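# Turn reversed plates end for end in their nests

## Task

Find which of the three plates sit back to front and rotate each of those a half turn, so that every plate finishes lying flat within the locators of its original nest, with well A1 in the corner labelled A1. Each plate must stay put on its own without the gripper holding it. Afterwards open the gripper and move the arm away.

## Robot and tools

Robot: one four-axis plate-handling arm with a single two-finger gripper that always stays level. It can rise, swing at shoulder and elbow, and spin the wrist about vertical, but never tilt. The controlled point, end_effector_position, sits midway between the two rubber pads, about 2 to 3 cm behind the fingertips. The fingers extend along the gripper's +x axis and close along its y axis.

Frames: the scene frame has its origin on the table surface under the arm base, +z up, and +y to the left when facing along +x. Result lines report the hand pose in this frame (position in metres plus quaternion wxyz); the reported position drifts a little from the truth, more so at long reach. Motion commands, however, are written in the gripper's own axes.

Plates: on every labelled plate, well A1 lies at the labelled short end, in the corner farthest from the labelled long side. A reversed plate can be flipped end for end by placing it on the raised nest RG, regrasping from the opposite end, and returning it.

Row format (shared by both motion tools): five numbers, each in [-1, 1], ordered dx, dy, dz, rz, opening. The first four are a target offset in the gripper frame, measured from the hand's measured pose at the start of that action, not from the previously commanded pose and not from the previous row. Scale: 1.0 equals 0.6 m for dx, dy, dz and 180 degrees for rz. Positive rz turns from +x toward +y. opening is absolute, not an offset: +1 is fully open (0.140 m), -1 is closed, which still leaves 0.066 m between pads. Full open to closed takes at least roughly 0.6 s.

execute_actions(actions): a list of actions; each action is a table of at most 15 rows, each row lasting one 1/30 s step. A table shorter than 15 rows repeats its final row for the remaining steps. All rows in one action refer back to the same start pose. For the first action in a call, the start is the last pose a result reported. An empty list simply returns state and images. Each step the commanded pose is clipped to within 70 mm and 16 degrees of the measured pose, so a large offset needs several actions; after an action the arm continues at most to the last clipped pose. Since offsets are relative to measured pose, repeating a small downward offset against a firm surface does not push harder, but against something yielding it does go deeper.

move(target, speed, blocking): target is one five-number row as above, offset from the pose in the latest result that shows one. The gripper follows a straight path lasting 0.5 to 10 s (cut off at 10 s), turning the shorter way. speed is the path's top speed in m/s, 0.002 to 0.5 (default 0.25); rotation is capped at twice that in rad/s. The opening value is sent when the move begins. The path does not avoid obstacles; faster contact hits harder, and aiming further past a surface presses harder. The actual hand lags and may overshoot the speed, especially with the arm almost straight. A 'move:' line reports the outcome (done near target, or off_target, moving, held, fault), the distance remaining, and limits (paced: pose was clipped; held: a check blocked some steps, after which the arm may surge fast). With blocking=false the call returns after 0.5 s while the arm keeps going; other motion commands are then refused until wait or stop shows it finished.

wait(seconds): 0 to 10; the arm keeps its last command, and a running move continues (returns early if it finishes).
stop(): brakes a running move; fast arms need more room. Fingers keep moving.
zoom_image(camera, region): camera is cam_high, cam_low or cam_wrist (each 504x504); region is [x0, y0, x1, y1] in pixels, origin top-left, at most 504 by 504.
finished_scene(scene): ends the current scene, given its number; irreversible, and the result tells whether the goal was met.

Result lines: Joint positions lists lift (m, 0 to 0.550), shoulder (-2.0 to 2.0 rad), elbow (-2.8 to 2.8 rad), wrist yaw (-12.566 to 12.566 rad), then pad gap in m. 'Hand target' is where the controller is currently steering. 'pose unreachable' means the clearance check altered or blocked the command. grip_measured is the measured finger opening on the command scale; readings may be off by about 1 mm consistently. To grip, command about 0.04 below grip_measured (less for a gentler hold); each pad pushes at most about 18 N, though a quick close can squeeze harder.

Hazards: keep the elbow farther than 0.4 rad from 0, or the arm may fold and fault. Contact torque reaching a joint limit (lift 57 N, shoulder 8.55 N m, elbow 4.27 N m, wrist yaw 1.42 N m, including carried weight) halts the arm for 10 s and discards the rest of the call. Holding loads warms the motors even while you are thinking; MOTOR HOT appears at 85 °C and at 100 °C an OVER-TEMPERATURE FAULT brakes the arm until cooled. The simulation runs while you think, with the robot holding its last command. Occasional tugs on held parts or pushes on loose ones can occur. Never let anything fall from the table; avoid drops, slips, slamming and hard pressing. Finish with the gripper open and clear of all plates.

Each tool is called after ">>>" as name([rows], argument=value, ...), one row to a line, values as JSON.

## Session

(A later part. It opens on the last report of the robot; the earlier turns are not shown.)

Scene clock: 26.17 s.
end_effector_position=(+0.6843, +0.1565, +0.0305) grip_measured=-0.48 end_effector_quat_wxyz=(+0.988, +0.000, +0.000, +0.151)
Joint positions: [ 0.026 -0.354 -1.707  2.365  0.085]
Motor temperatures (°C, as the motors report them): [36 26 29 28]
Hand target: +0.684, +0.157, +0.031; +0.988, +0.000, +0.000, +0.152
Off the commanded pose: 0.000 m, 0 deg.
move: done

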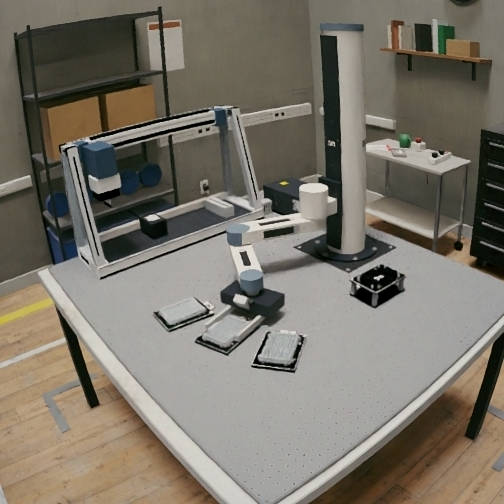

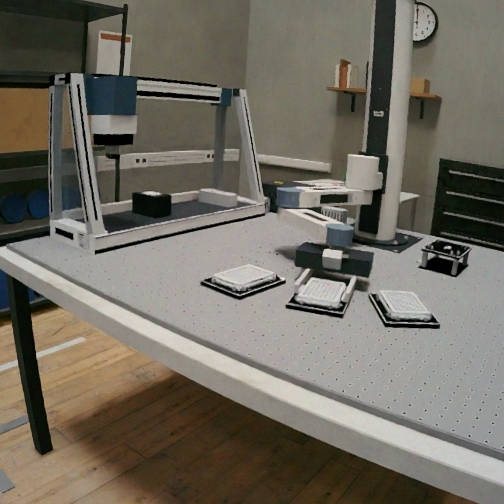

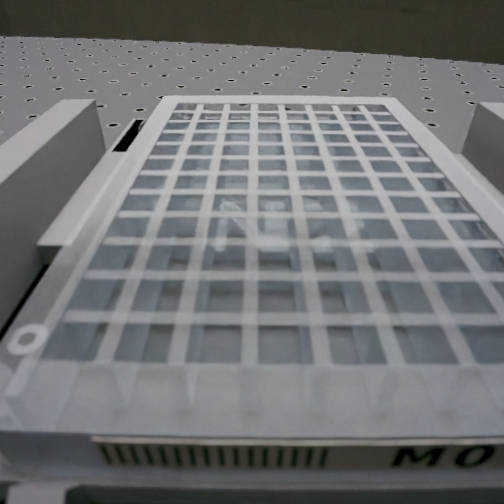

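>>> move(target=[0, 0, 0, 0, 0])

>>> move(target=[0, 0, 0.068, 0, 0], speed=0.15)

>>> move(target=[-0.127, -0.244, 0, -0.122, -0.3], speed=0.4)

Scene clock: 27.07 s.
end_effector_position=(+0.6843, +0.1565, +0.0305) grip_measured=+0.00 end_effector_quat_wxyz=(+0.988, +0.000, +0.000, +0.151)
Joint positions: [ 0.026 -0.354 -1.707  2.365  0.103]
Motor temperatures (°C, as the motors report them): [36 26 29 28]
Hand target: +0.684, +0.157, +0.031; +0.988, +0.000, +0.000, +0.151
Off the commanded pose: 0.000 m, 0 deg.
move: done

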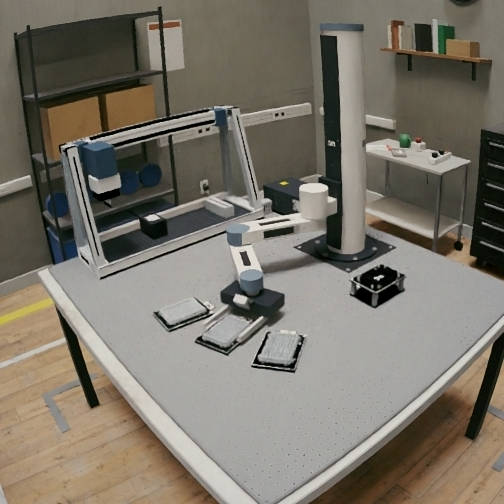

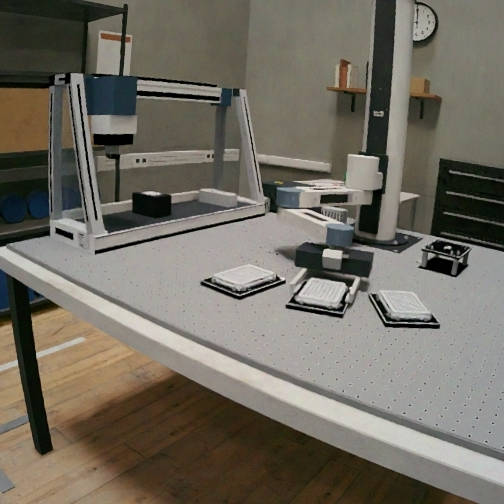

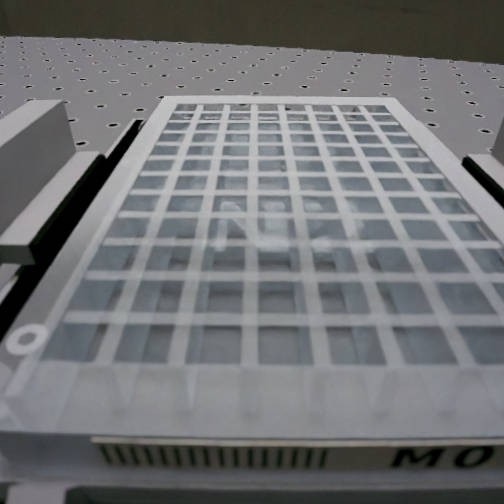

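Scene clock: 27.80 s.
end_effector_position=(+0.6843, +0.1565, +0.0714) grip_measured=+0.00 end_effector_quat_wxyz=(+0.988, +0.000, +0.000, +0.151)
Joint positions: [ 0.066 -0.354 -1.707  2.365  0.103]
Motor temperatures (°C, as the motors report them): [36 26 29 28]
Hand target: +0.684, +0.157, +0.071; +0.988, +0.000, +0.000, +0.151
Off the commanded pose: 0.000 m, 0 deg.
move: done

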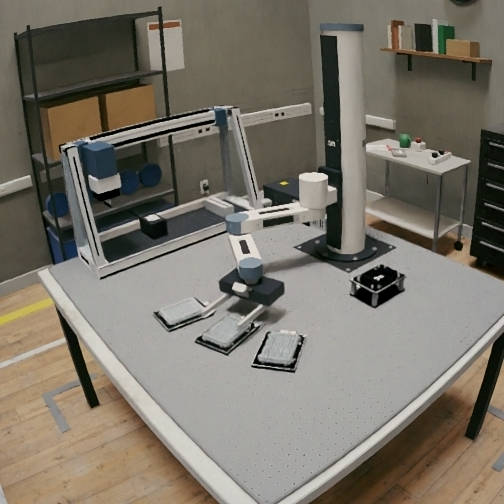

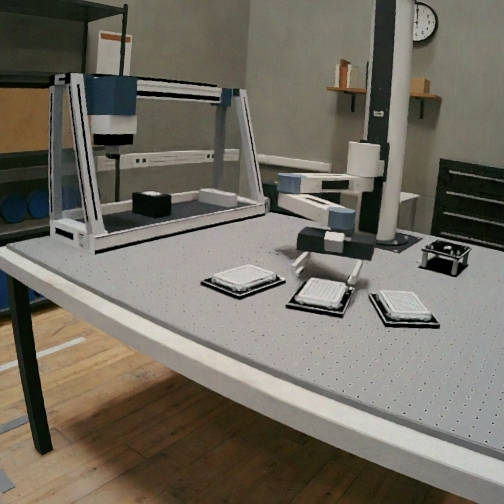

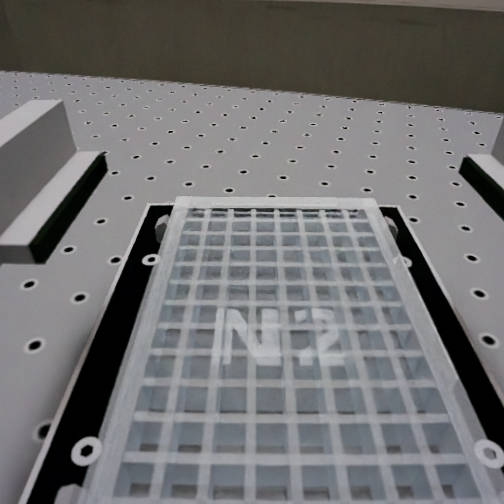

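Scene clock: 28.73 s.
end_effector_position=(+0.6555, -0.0062, +0.0714) grip_measured=-0.30 end_effector_quat_wxyz=(+0.999, +0.000, +0.000, -0.040)
Joint positions: [ 0.066 -0.756 -1.423  2.099  0.092]
Motor temperatures (°C, as the motors report them): [36 26 29 28]
Hand target: +0.655, -0.006, +0.071; +0.999, +0.000, +0.000, -0.040
Off the commanded pose: 0.000 m, 0 deg.
move: done

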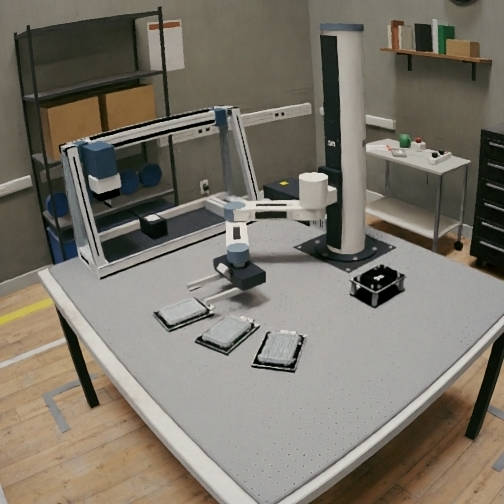

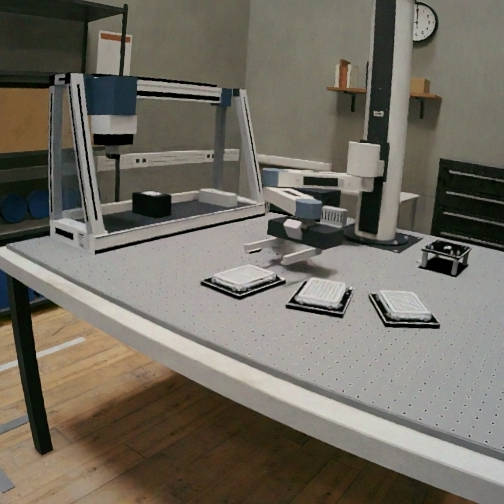

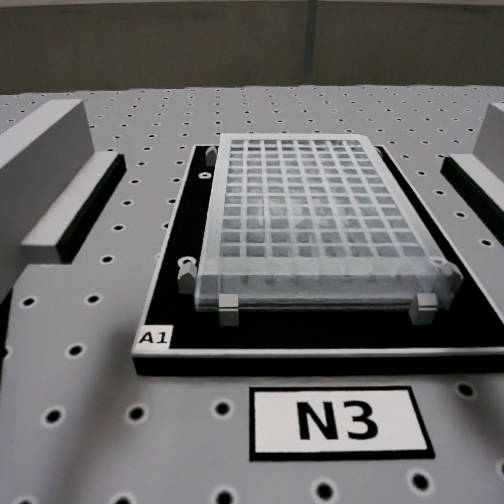

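>>> move(target=[-0.0167, -0.026, 0, 0.0068, -0.3])

Scene clock: 29.57 s.
end_effector_position=(+0.6443, -0.0212, +0.0714) grip_measured=-0.30 end_effector_quat_wxyz=(+1.000, +0.000, +0.000, -0.030)
Joint positions: [ 0.066 -0.832 -1.367  2.139  0.092]
Motor temperatures (°C, as the motors report them): [36 26 29 28]
Hand target: +0.644, -0.021, +0.071; +1.000, +0.000, +0.000, -0.029
Off the commanded pose: 0.000 m, 0 deg.
move: done

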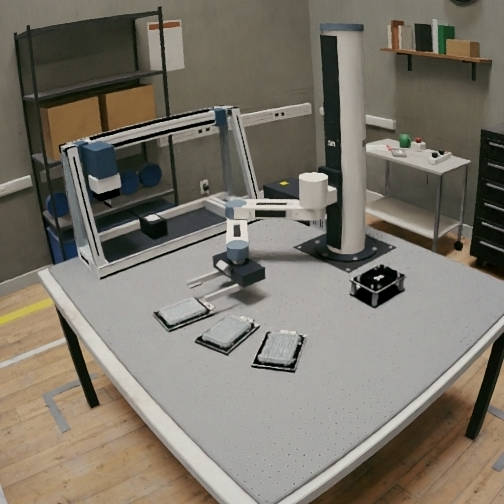

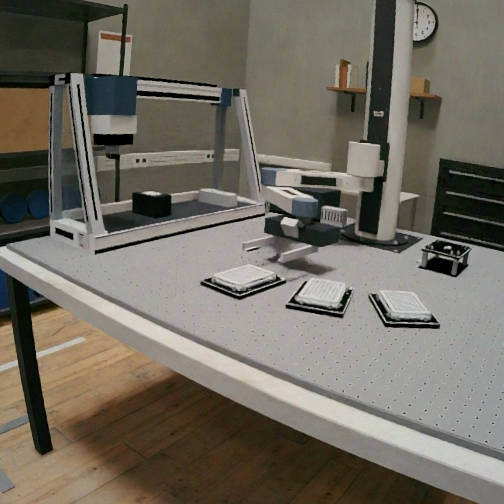

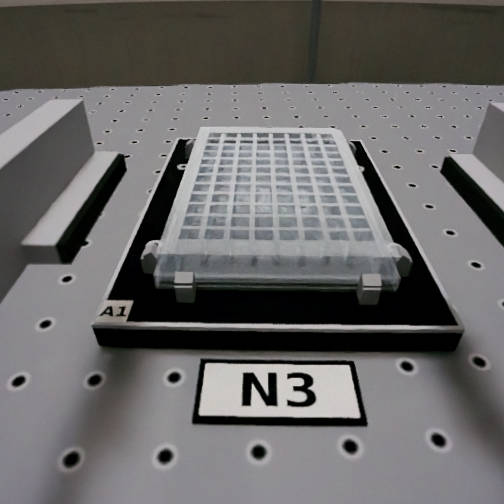

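>>> move(target=[0.1385, 0.0003, -0.04, -0.0015, 0], speed=0.2)

>>> move(target=[0, 0, -0.0284, 0, 0], speed=0.05)

Scene clock: 30.60 s.
end_effector_position=(+0.7272, -0.0259, +0.0473) grip_measured=+0.00 end_effector_quat_wxyz=(+0.999, +0.000, +0.000, -0.032)
Joint positions: [ 0.042 -0.637 -1.83   2.403  0.103]
Motor temperatures (°C, as the motors report them): [36 26 29 28]
Hand target: +0.727, -0.026, +0.047; +0.999, +0.000, +0.000, -0.032
Off the commanded pose: 0.000 m, 0 deg.
move: done

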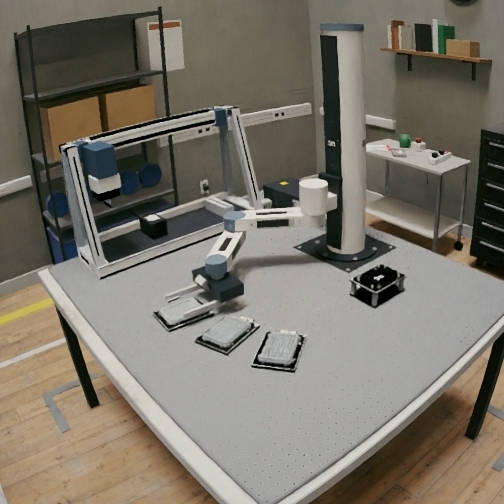

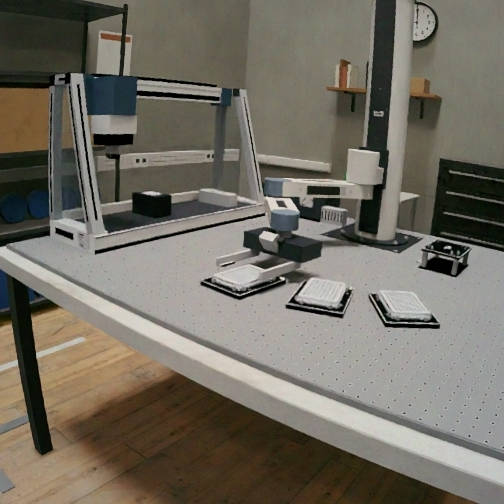

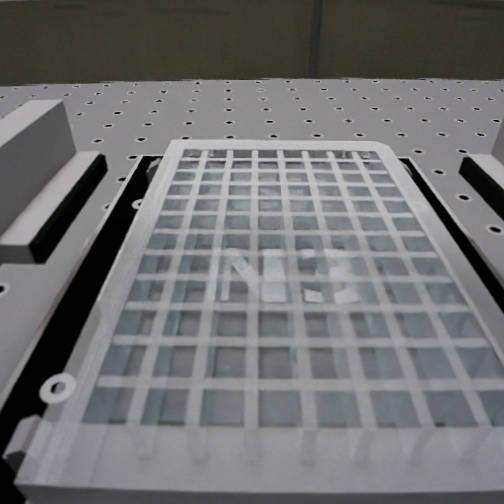

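Scene clock: 31.30 s.
end_effector_position=(+0.7272, -0.0259, +0.0302) grip_measured=+0.00 end_effector_quat_wxyz=(+0.999, +0.000, +0.000, -0.032)
Joint positions: [ 0.025 -0.637 -1.83   2.403  0.103]
Motor temperatures (°C, as the motors report them): [36 26 29 28]
Hand target: +0.727, -0.026, +0.030; +0.999, +0.000, +0.000, -0.032
Off the commanded pose: 0.000 m, 0 deg.
move: done

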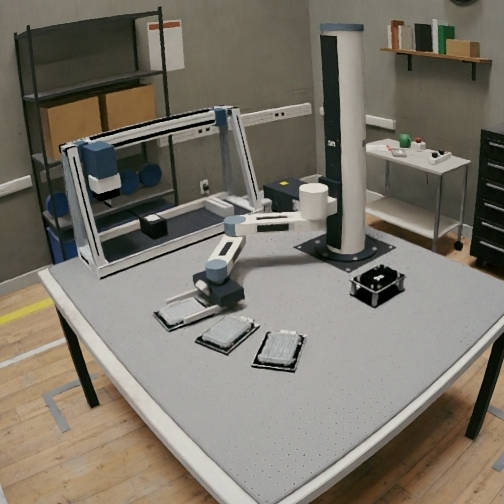

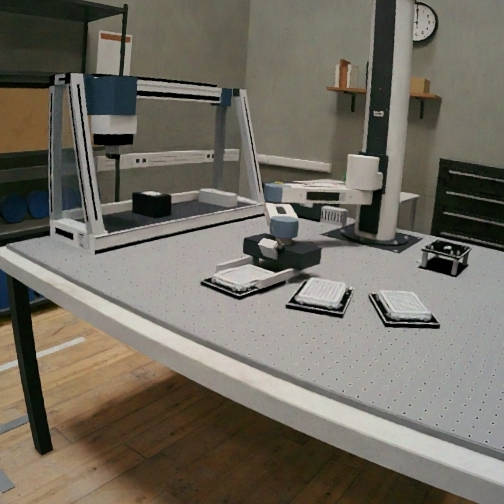

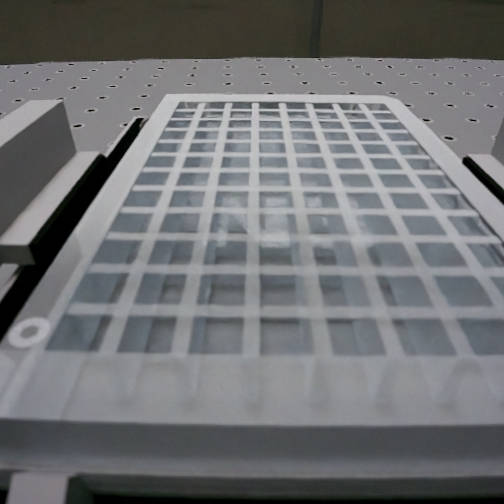

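>>> execute_actions([
  [[0,-0.0004,0,0,-0.3]],
  [[0,0,0,0,-0.44]],
  [[0,0,0,0,-0.53]],
])

>>> move(target=[0, 0, 0.07, 0, -0.53], speed=0.1)

>>> move(target=[-0.4253, -0.067, 0, -0.4796, -0.53], speed=0.4)

>>> move(target=[0, 0, -0.08, 0, -0.53], speed=0.1)

>>> move(target=[0, 0, -0.0097, 0, -0.53], speed=0.012)

>>> move(target=[0, 0, 0, 0, 0])

>>> move(target=[0, 0, 0.04, 0, 0], speed=0.15)

>>> move(target=[0, 0, 0, 0.995, 0], speed=0.5)

>>> move(target=[-0.001, 0, -0.0402, 0.005, 0], speed=0.05)

Scene clock: 33.30 s.
end_effector_position=(+0.7272, -0.0261, +0.0302) grip_measured=-0.48 end_effector_quat_wxyz=(+0.999, +0.000, +0.000, -0.032)
Joint positions: [ 0.025 -0.638 -1.83   2.403  0.085]
Motor temperatures (°C, as the motors report them): [36 26 29 28]
Hand target: +0.727, -0.026, +0.030; +0.999, +0.000, +0.000, -0.032
Off the commanded pose: 0.000 m, 0 deg.

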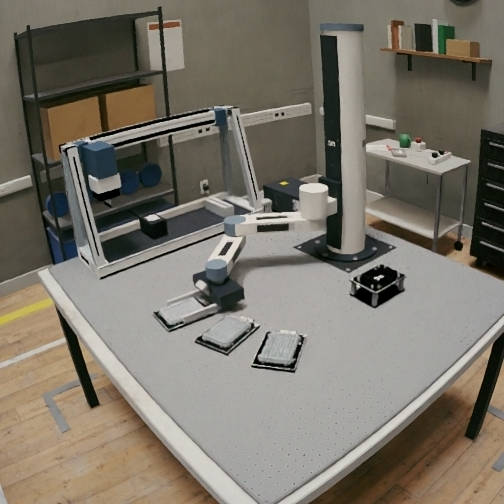

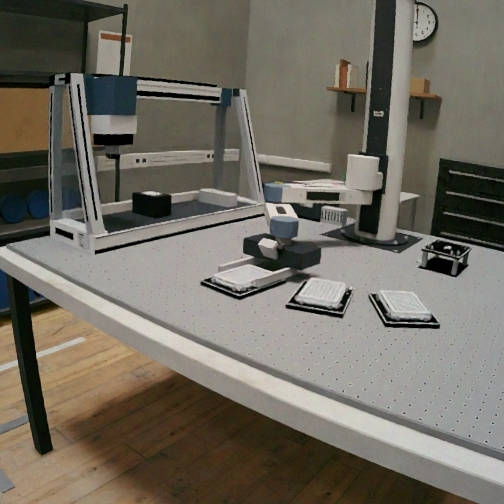

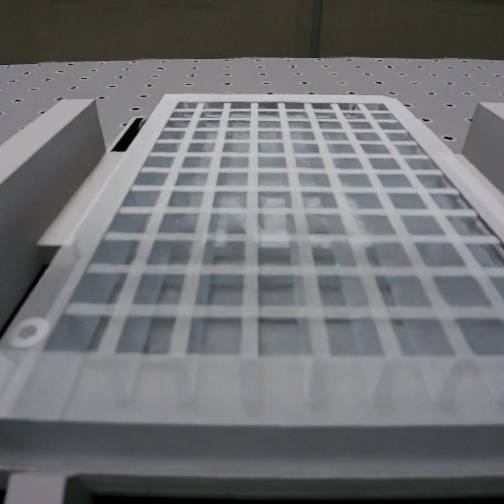

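Scene clock: 34.03 s.
end_effector_position=(+0.7272, -0.0261, +0.0723) grip_measured=-0.48 end_effector_quat_wxyz=(+0.999, +0.000, +0.000, -0.032)
Joint positions: [ 0.067 -0.638 -1.83   2.403  0.085]
Motor temperatures (°C, as the motors report them): [36 26 29 28]
Hand target: +0.727, -0.026, +0.072; +0.999, +0.000, +0.000, -0.032
Off the commanded pose: 0.000 m, 0 deg.
move: done

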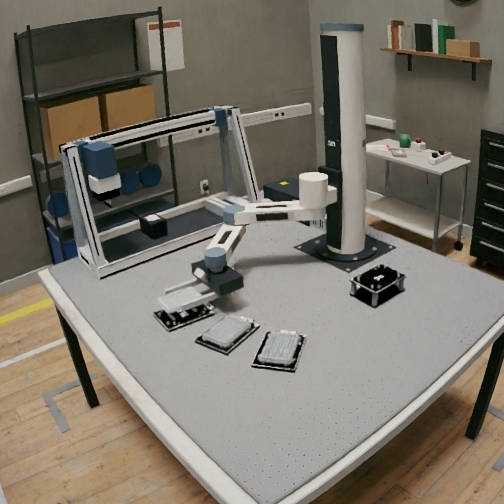

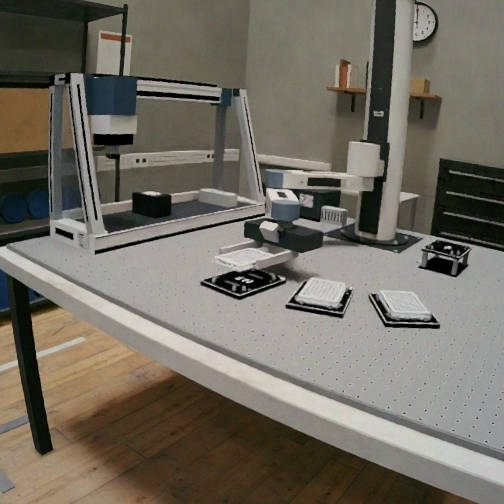

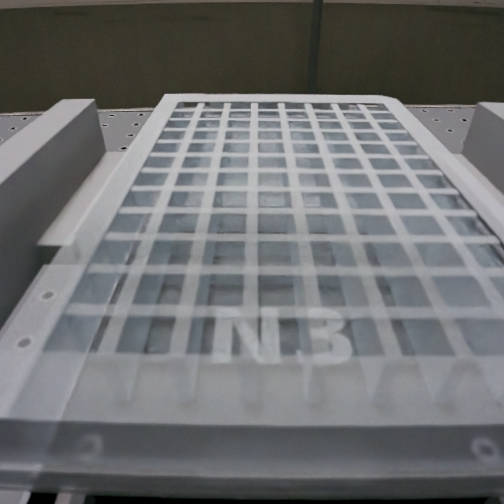

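Scene clock: 36.30 s.
end_effector_position=(+0.4700, -0.0497, +0.0723) grip_measured=-0.48 end_effector_quat_wxyz=(+0.707, +0.000, +0.000, -0.707)
Joint positions: [ 0.067 -0.538 -1.262  0.229  0.085]
Motor temperatures (°C, as the motors report them): [36 26 29 28]
Hand target: +0.470, -0.050, +0.072; +0.707, +0.000, +0.000, -0.707
Off the commanded pose: 0.000 m, 0 deg.
move: done

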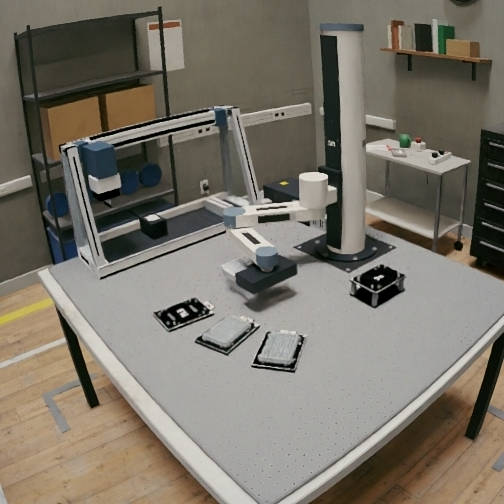

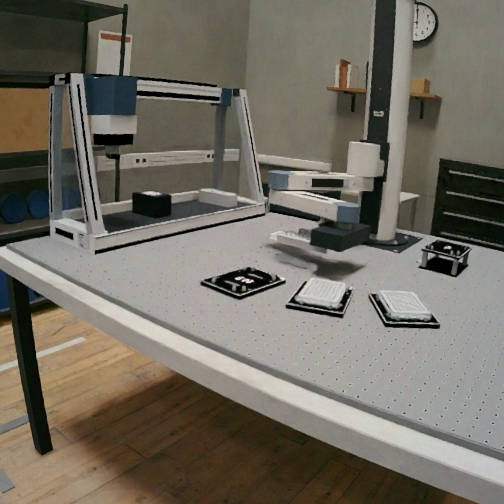

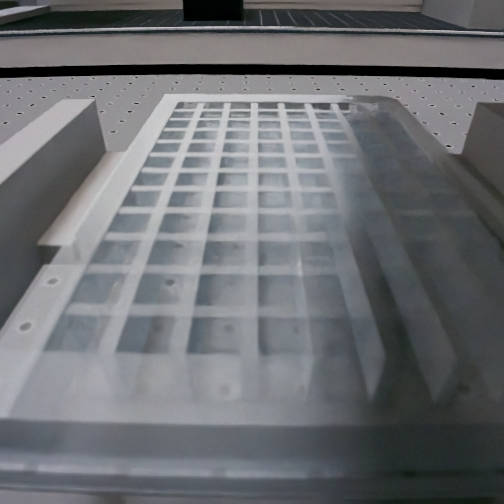

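Scene clock: 37.07 s.
end_effector_position=(+0.4700, -0.0497, +0.0242) grip_measured=-0.48 end_effector_quat_wxyz=(+0.707, +0.000, +0.000, -0.707)
Joint positions: [ 0.019 -0.538 -1.262  0.229  0.085]
Motor temperatures (°C, as the motors report them): [36 26 29 28]
Hand target: +0.470, -0.050, +0.024; +0.707, +0.000, +0.000, -0.707
Off the commanded pose: 0.000 m, 0 deg.
move: done

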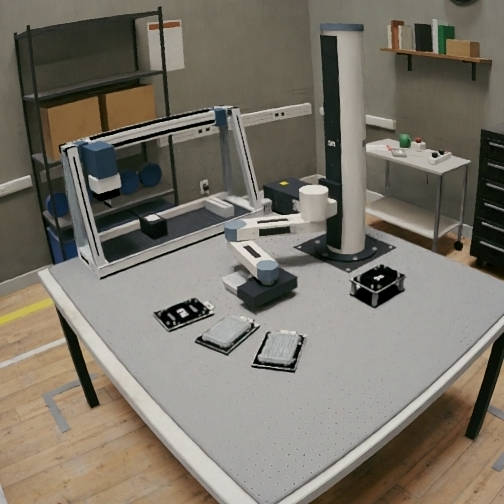

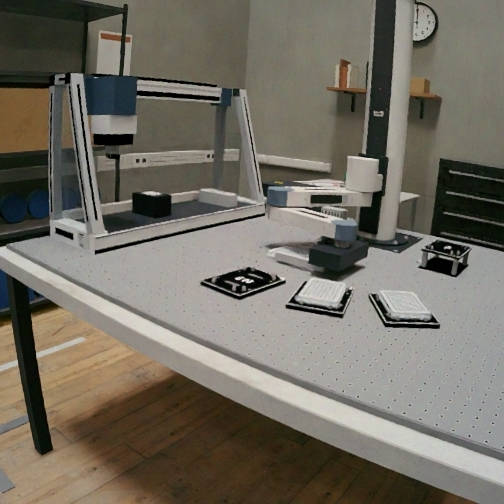

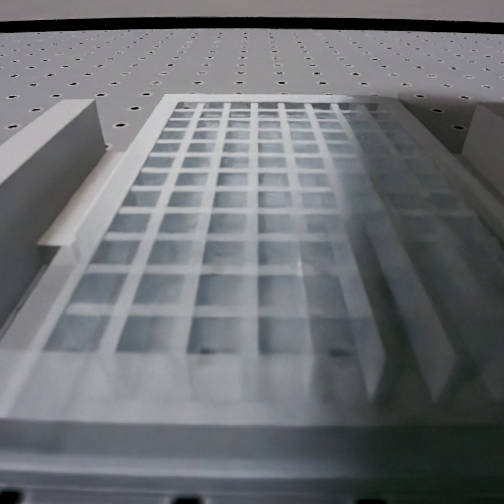

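Scene clock: 37.77 s.
end_effector_position=(+0.4700, -0.0497, +0.0184) grip_measured=-0.48 end_effector_quat_wxyz=(+0.707, +0.000, +0.000, -0.707)
Joint positions: [ 0.013 -0.538 -1.262  0.229  0.085]
Motor temperatures (°C, as the motors report them): [36 26 29 28]
Hand target: +0.470, -0.050, +0.018; +0.707, +0.000, +0.000, -0.707
Off the commanded pose: 0.000 m, 0 deg.
move: done

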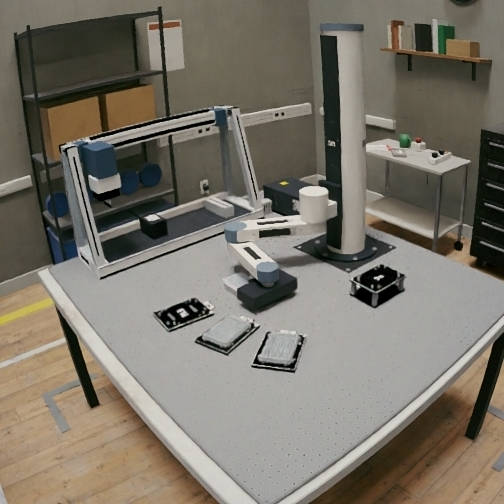

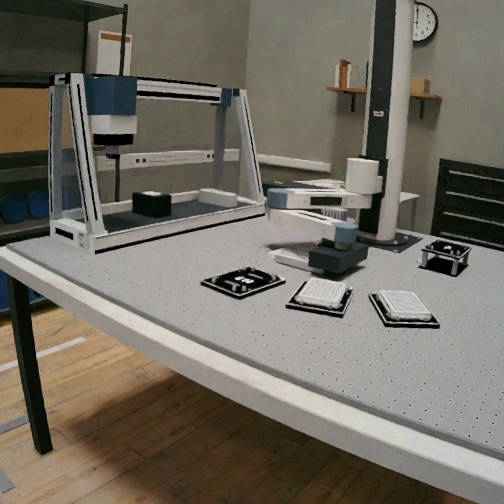

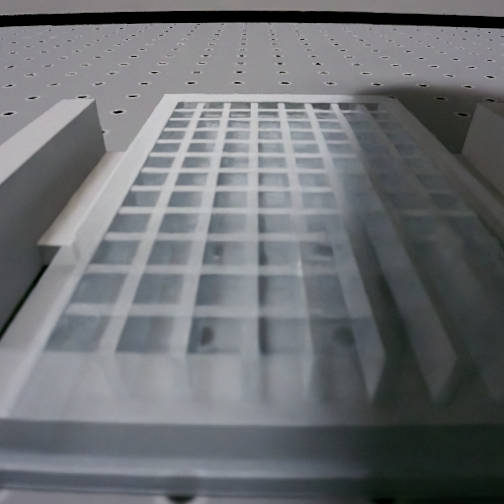

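Scene clock: 38.27 s.
end_effector_position=(+0.4700, -0.0497, +0.0184) grip_measured=+0.00 end_effector_quat_wxyz=(+0.707, +0.000, +0.000, -0.707)
Joint positions: [ 0.013 -0.538 -1.262  0.229  0.103]
Motor temperatures (°C, as the motors report them): [36 26 29 28]
Hand target: +0.470, -0.050, +0.018; +0.707, +0.000, +0.000, -0.707
Off the commanded pose: 0.000 m, 0 deg.
move: done

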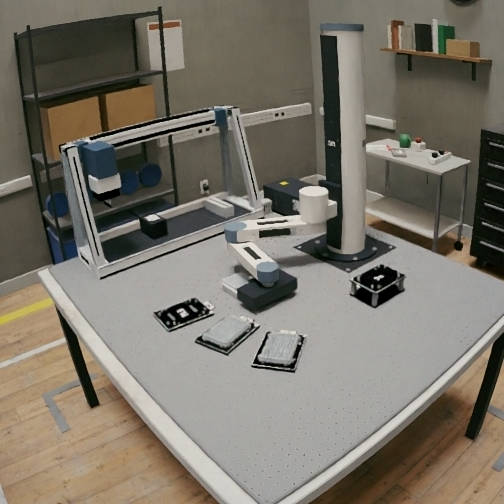

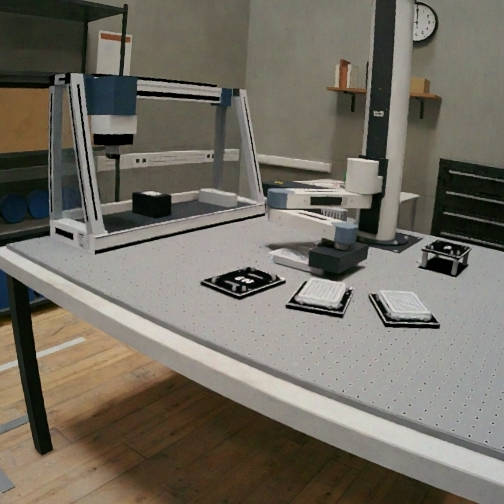

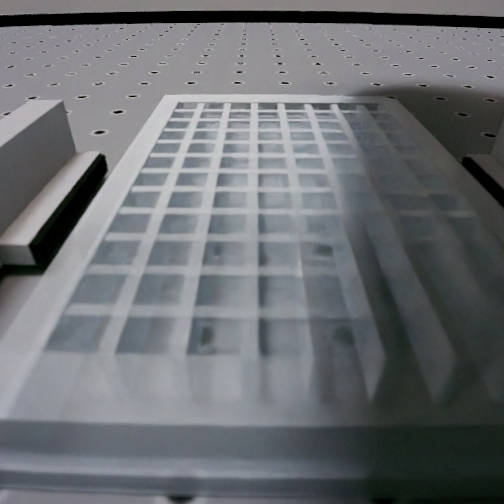

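Scene clock: 38.97 s.
end_effector_position=(+0.4700, -0.0497, +0.0424) grip_measured=+0.00 end_effector_quat_wxyz=(+0.707, +0.000, +0.000, -0.707)
Joint positions: [ 0.037 -0.538 -1.262  0.229  0.103]
Motor temperatures (°C, as the motors report them): [36 26 29 28]
Hand target: +0.470, -0.050, +0.042; +0.707, +0.000, +0.000, -0.707
Off the commanded pose: 0.000 m, 0 deg.
move: done

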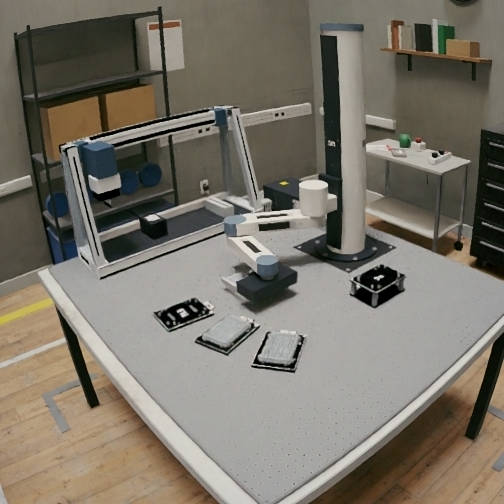

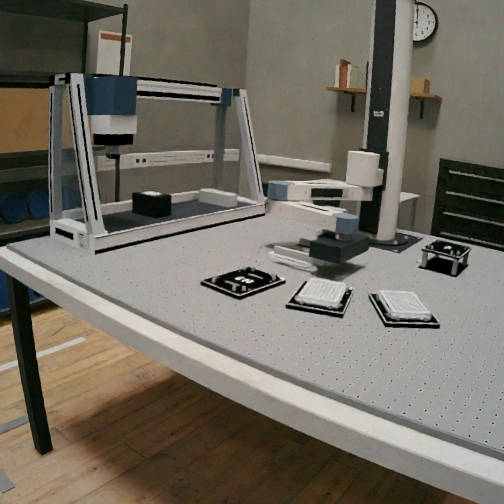

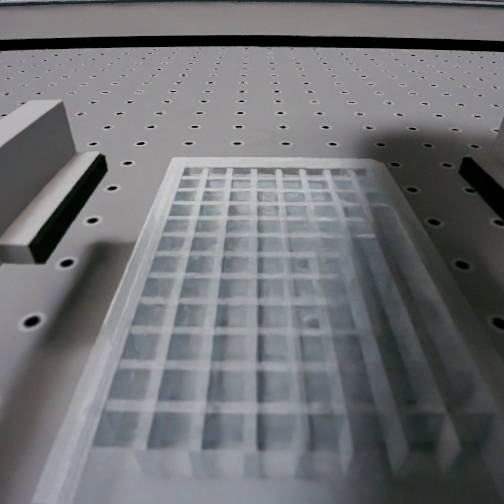

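Scene clock: 42.53 s.
end_effector_position=(+0.4701, -0.0497, +0.0424) grip_measured=+0.00 end_effector_quat_wxyz=(+0.713, +0.000, +0.000, +0.701)
Joint positions: [ 0.037 -1.328 -1.465  4.347  0.103]
Motor temperatures (°C, as the motors report them): [36 26 29 28]
Hand target: +0.470, -0.050, +0.042; +0.713, +0.000, +0.000, +0.701
Off the commanded pose: 0.000 m, 0 deg.
move: done

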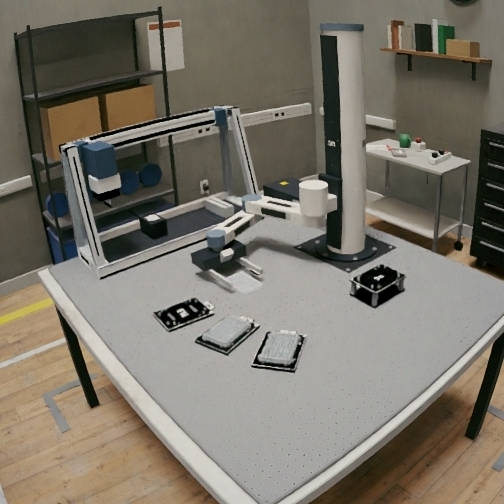

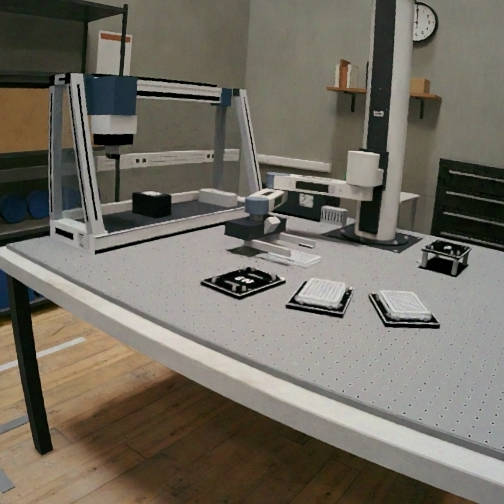

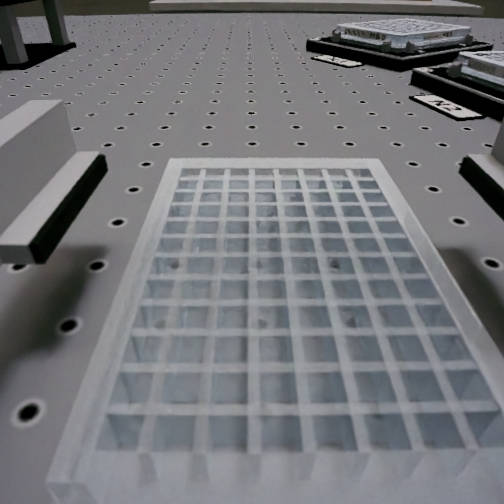

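Scene clock: 43.27 s.
end_effector_position=(+0.4701, -0.0503, +0.0183) grip_measured=+0.00 end_effector_quat_wxyz=(+0.707, +0.000, +0.000, +0.707)
Joint positions: [ 0.013 -1.321 -1.476  4.367  0.103]
Motor temperatures (°C, as the motors report them): [36 26 29 28]
Hand target: +0.470, -0.050, +0.018; +0.707, +0.000, +0.000, +0.707
Off the commanded pose: 0.000 m, 0 deg.
move: done

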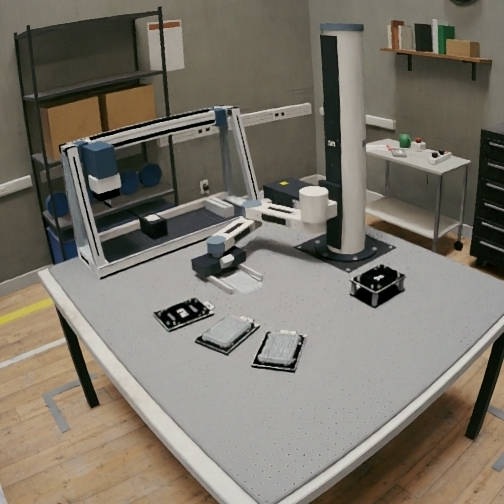

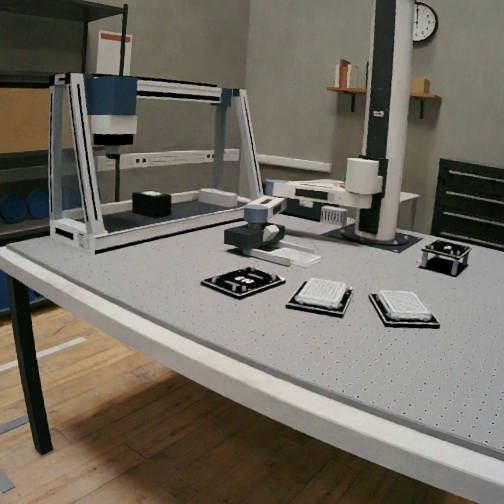

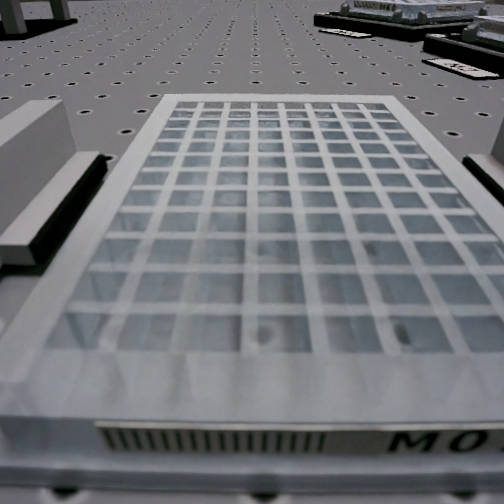

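>>> execute_actions([
  [[0.0006,0,0,0,-0.3]],
  [[0,0,0,0,-0.44]],
  [[0,0,0,0,-0.53]],
])

>>> move(target=[0, 0, 0.07, 0, -0.53], speed=0.1)

>>> move(target=[0.0402, -0.4285, 0, -0.5203, -0.53], speed=0.4)

>>> move(target=[0, 0, -0.028, 0, -0.53], speed=0.08)

Scene clock: 45.07 s.
end_effector_position=(+0.4701, -0.0500, +0.0183) grip_measured=-0.48 end_effector_quat_wxyz=(+0.707, +0.000, +0.000, +0.707)
Joint positions: [ 0.013 -1.321 -1.475  4.366  0.085]
Motor temperatures (°C, as the motors report them): [36 26 29 28]
Hand target: +0.470, -0.050, +0.018; +0.707, +0.000, +0.000, +0.707
Off the commanded pose: 0.000 m, 0 deg.

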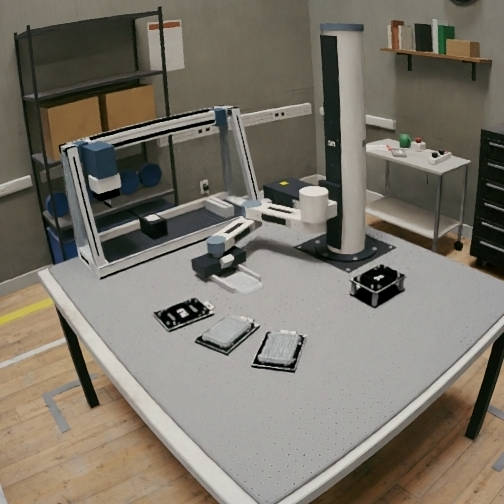

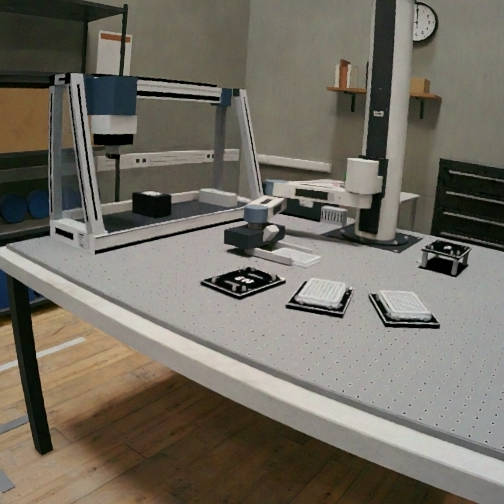

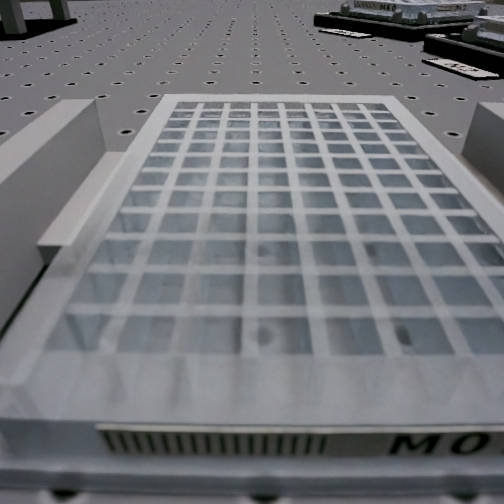

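Scene clock: 45.80 s.
end_effector_position=(+0.4701, -0.0500, +0.0603) grip_measured=-0.48 end_effector_quat_wxyz=(+0.707, +0.000, +0.000, +0.707)
Joint positions: [ 0.055 -1.321 -1.475  4.366  0.085]
Motor temperatures (°C, as the motors report them): [36 26 29 28]
Hand target: +0.470, -0.050, +0.060; +0.707, +0.000, +0.000, +0.707
Off the commanded pose: 0.000 m, 0 deg.
move: done

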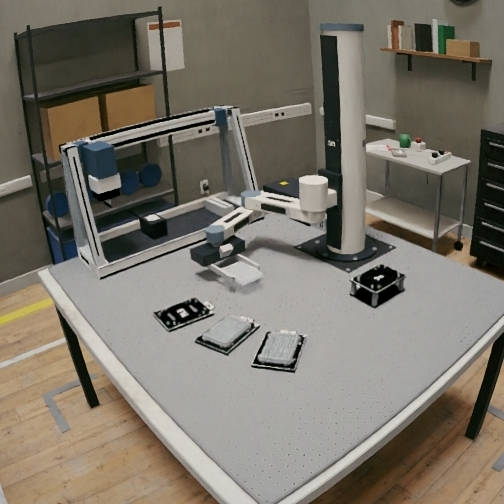

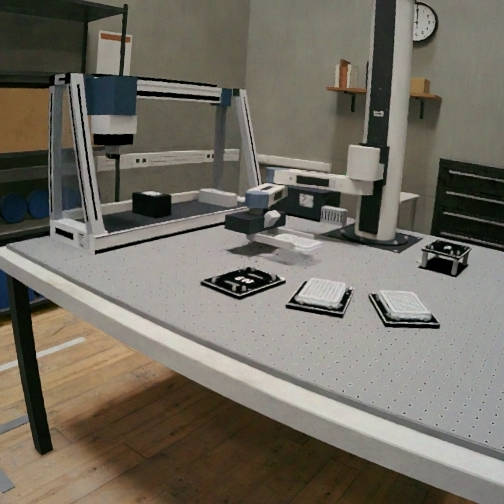

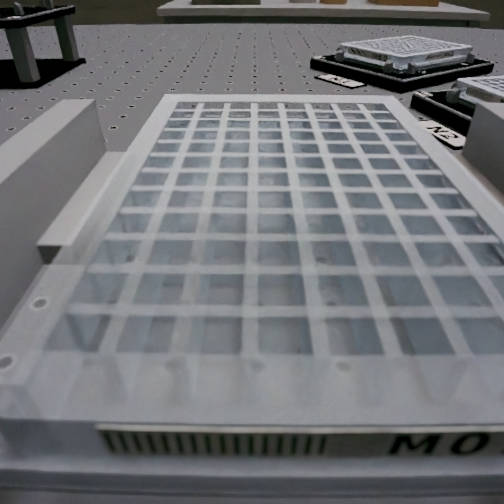

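Scene clock: 48.30 s.
end_effector_position=(+0.7272, -0.0259, +0.0603) grip_measured=-0.48 end_effector_quat_wxyz=(+0.999, +0.000, +0.000, -0.032)
Joint positions: [ 0.055 -0.638 -1.83   2.403  0.085]
Motor temperatures (°C, as the motors report them): [36 26 29 28]
Hand target: +0.727, -0.026, +0.060; +0.999, +0.000, +0.000, -0.032
Off the commanded pose: 0.000 m, 0 deg.
move: done

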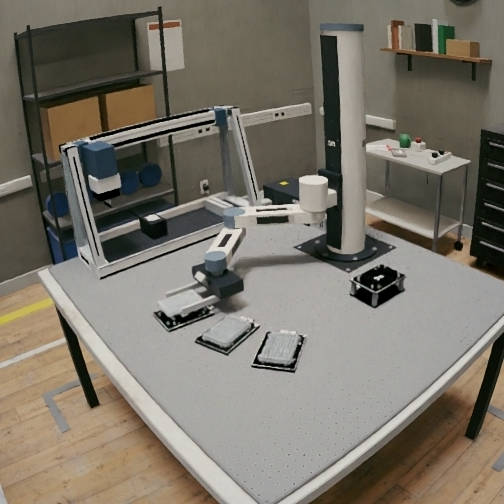

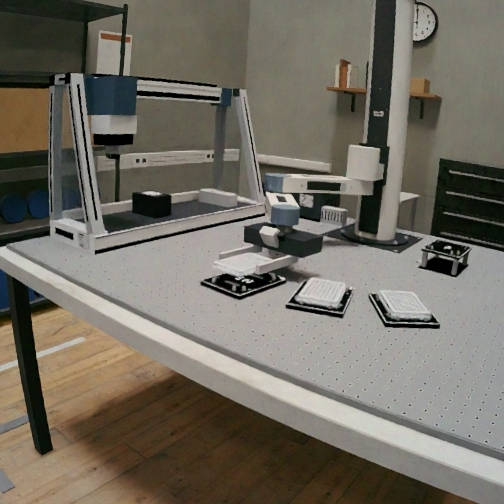

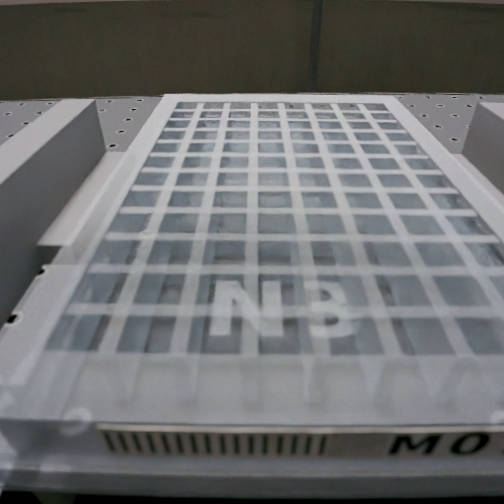

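Scene clock: 49.00 s.
end_effector_position=(+0.7272, -0.0259, +0.0434) grip_measured=-0.48 end_effector_quat_wxyz=(+0.999, +0.000, +0.000, -0.032)
Joint positions: [ 0.038 -0.638 -1.83   2.403  0.085]
Motor temperatures (°C, as the motors report them): [36 26 29 28]
Hand target: +0.727, -0.026, +0.044; +0.999, +0.000, +0.000, -0.032
Off the commanded pose: 0.000 m, 0 deg.
move: done

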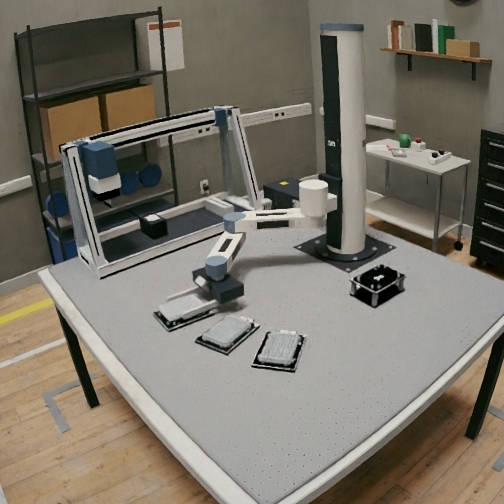

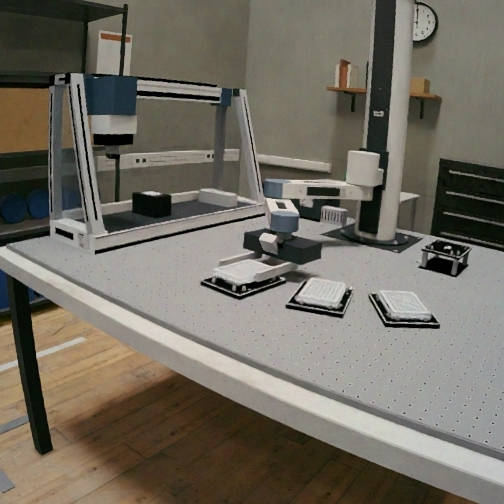

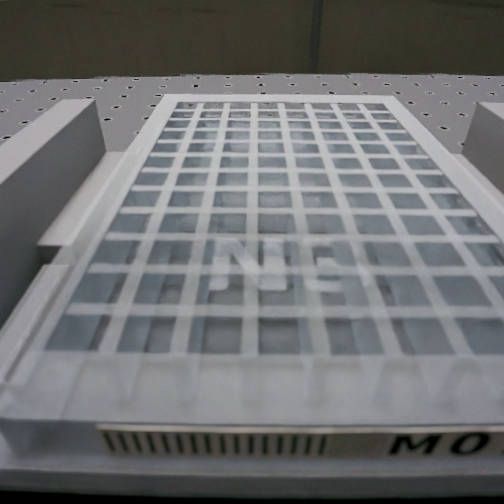

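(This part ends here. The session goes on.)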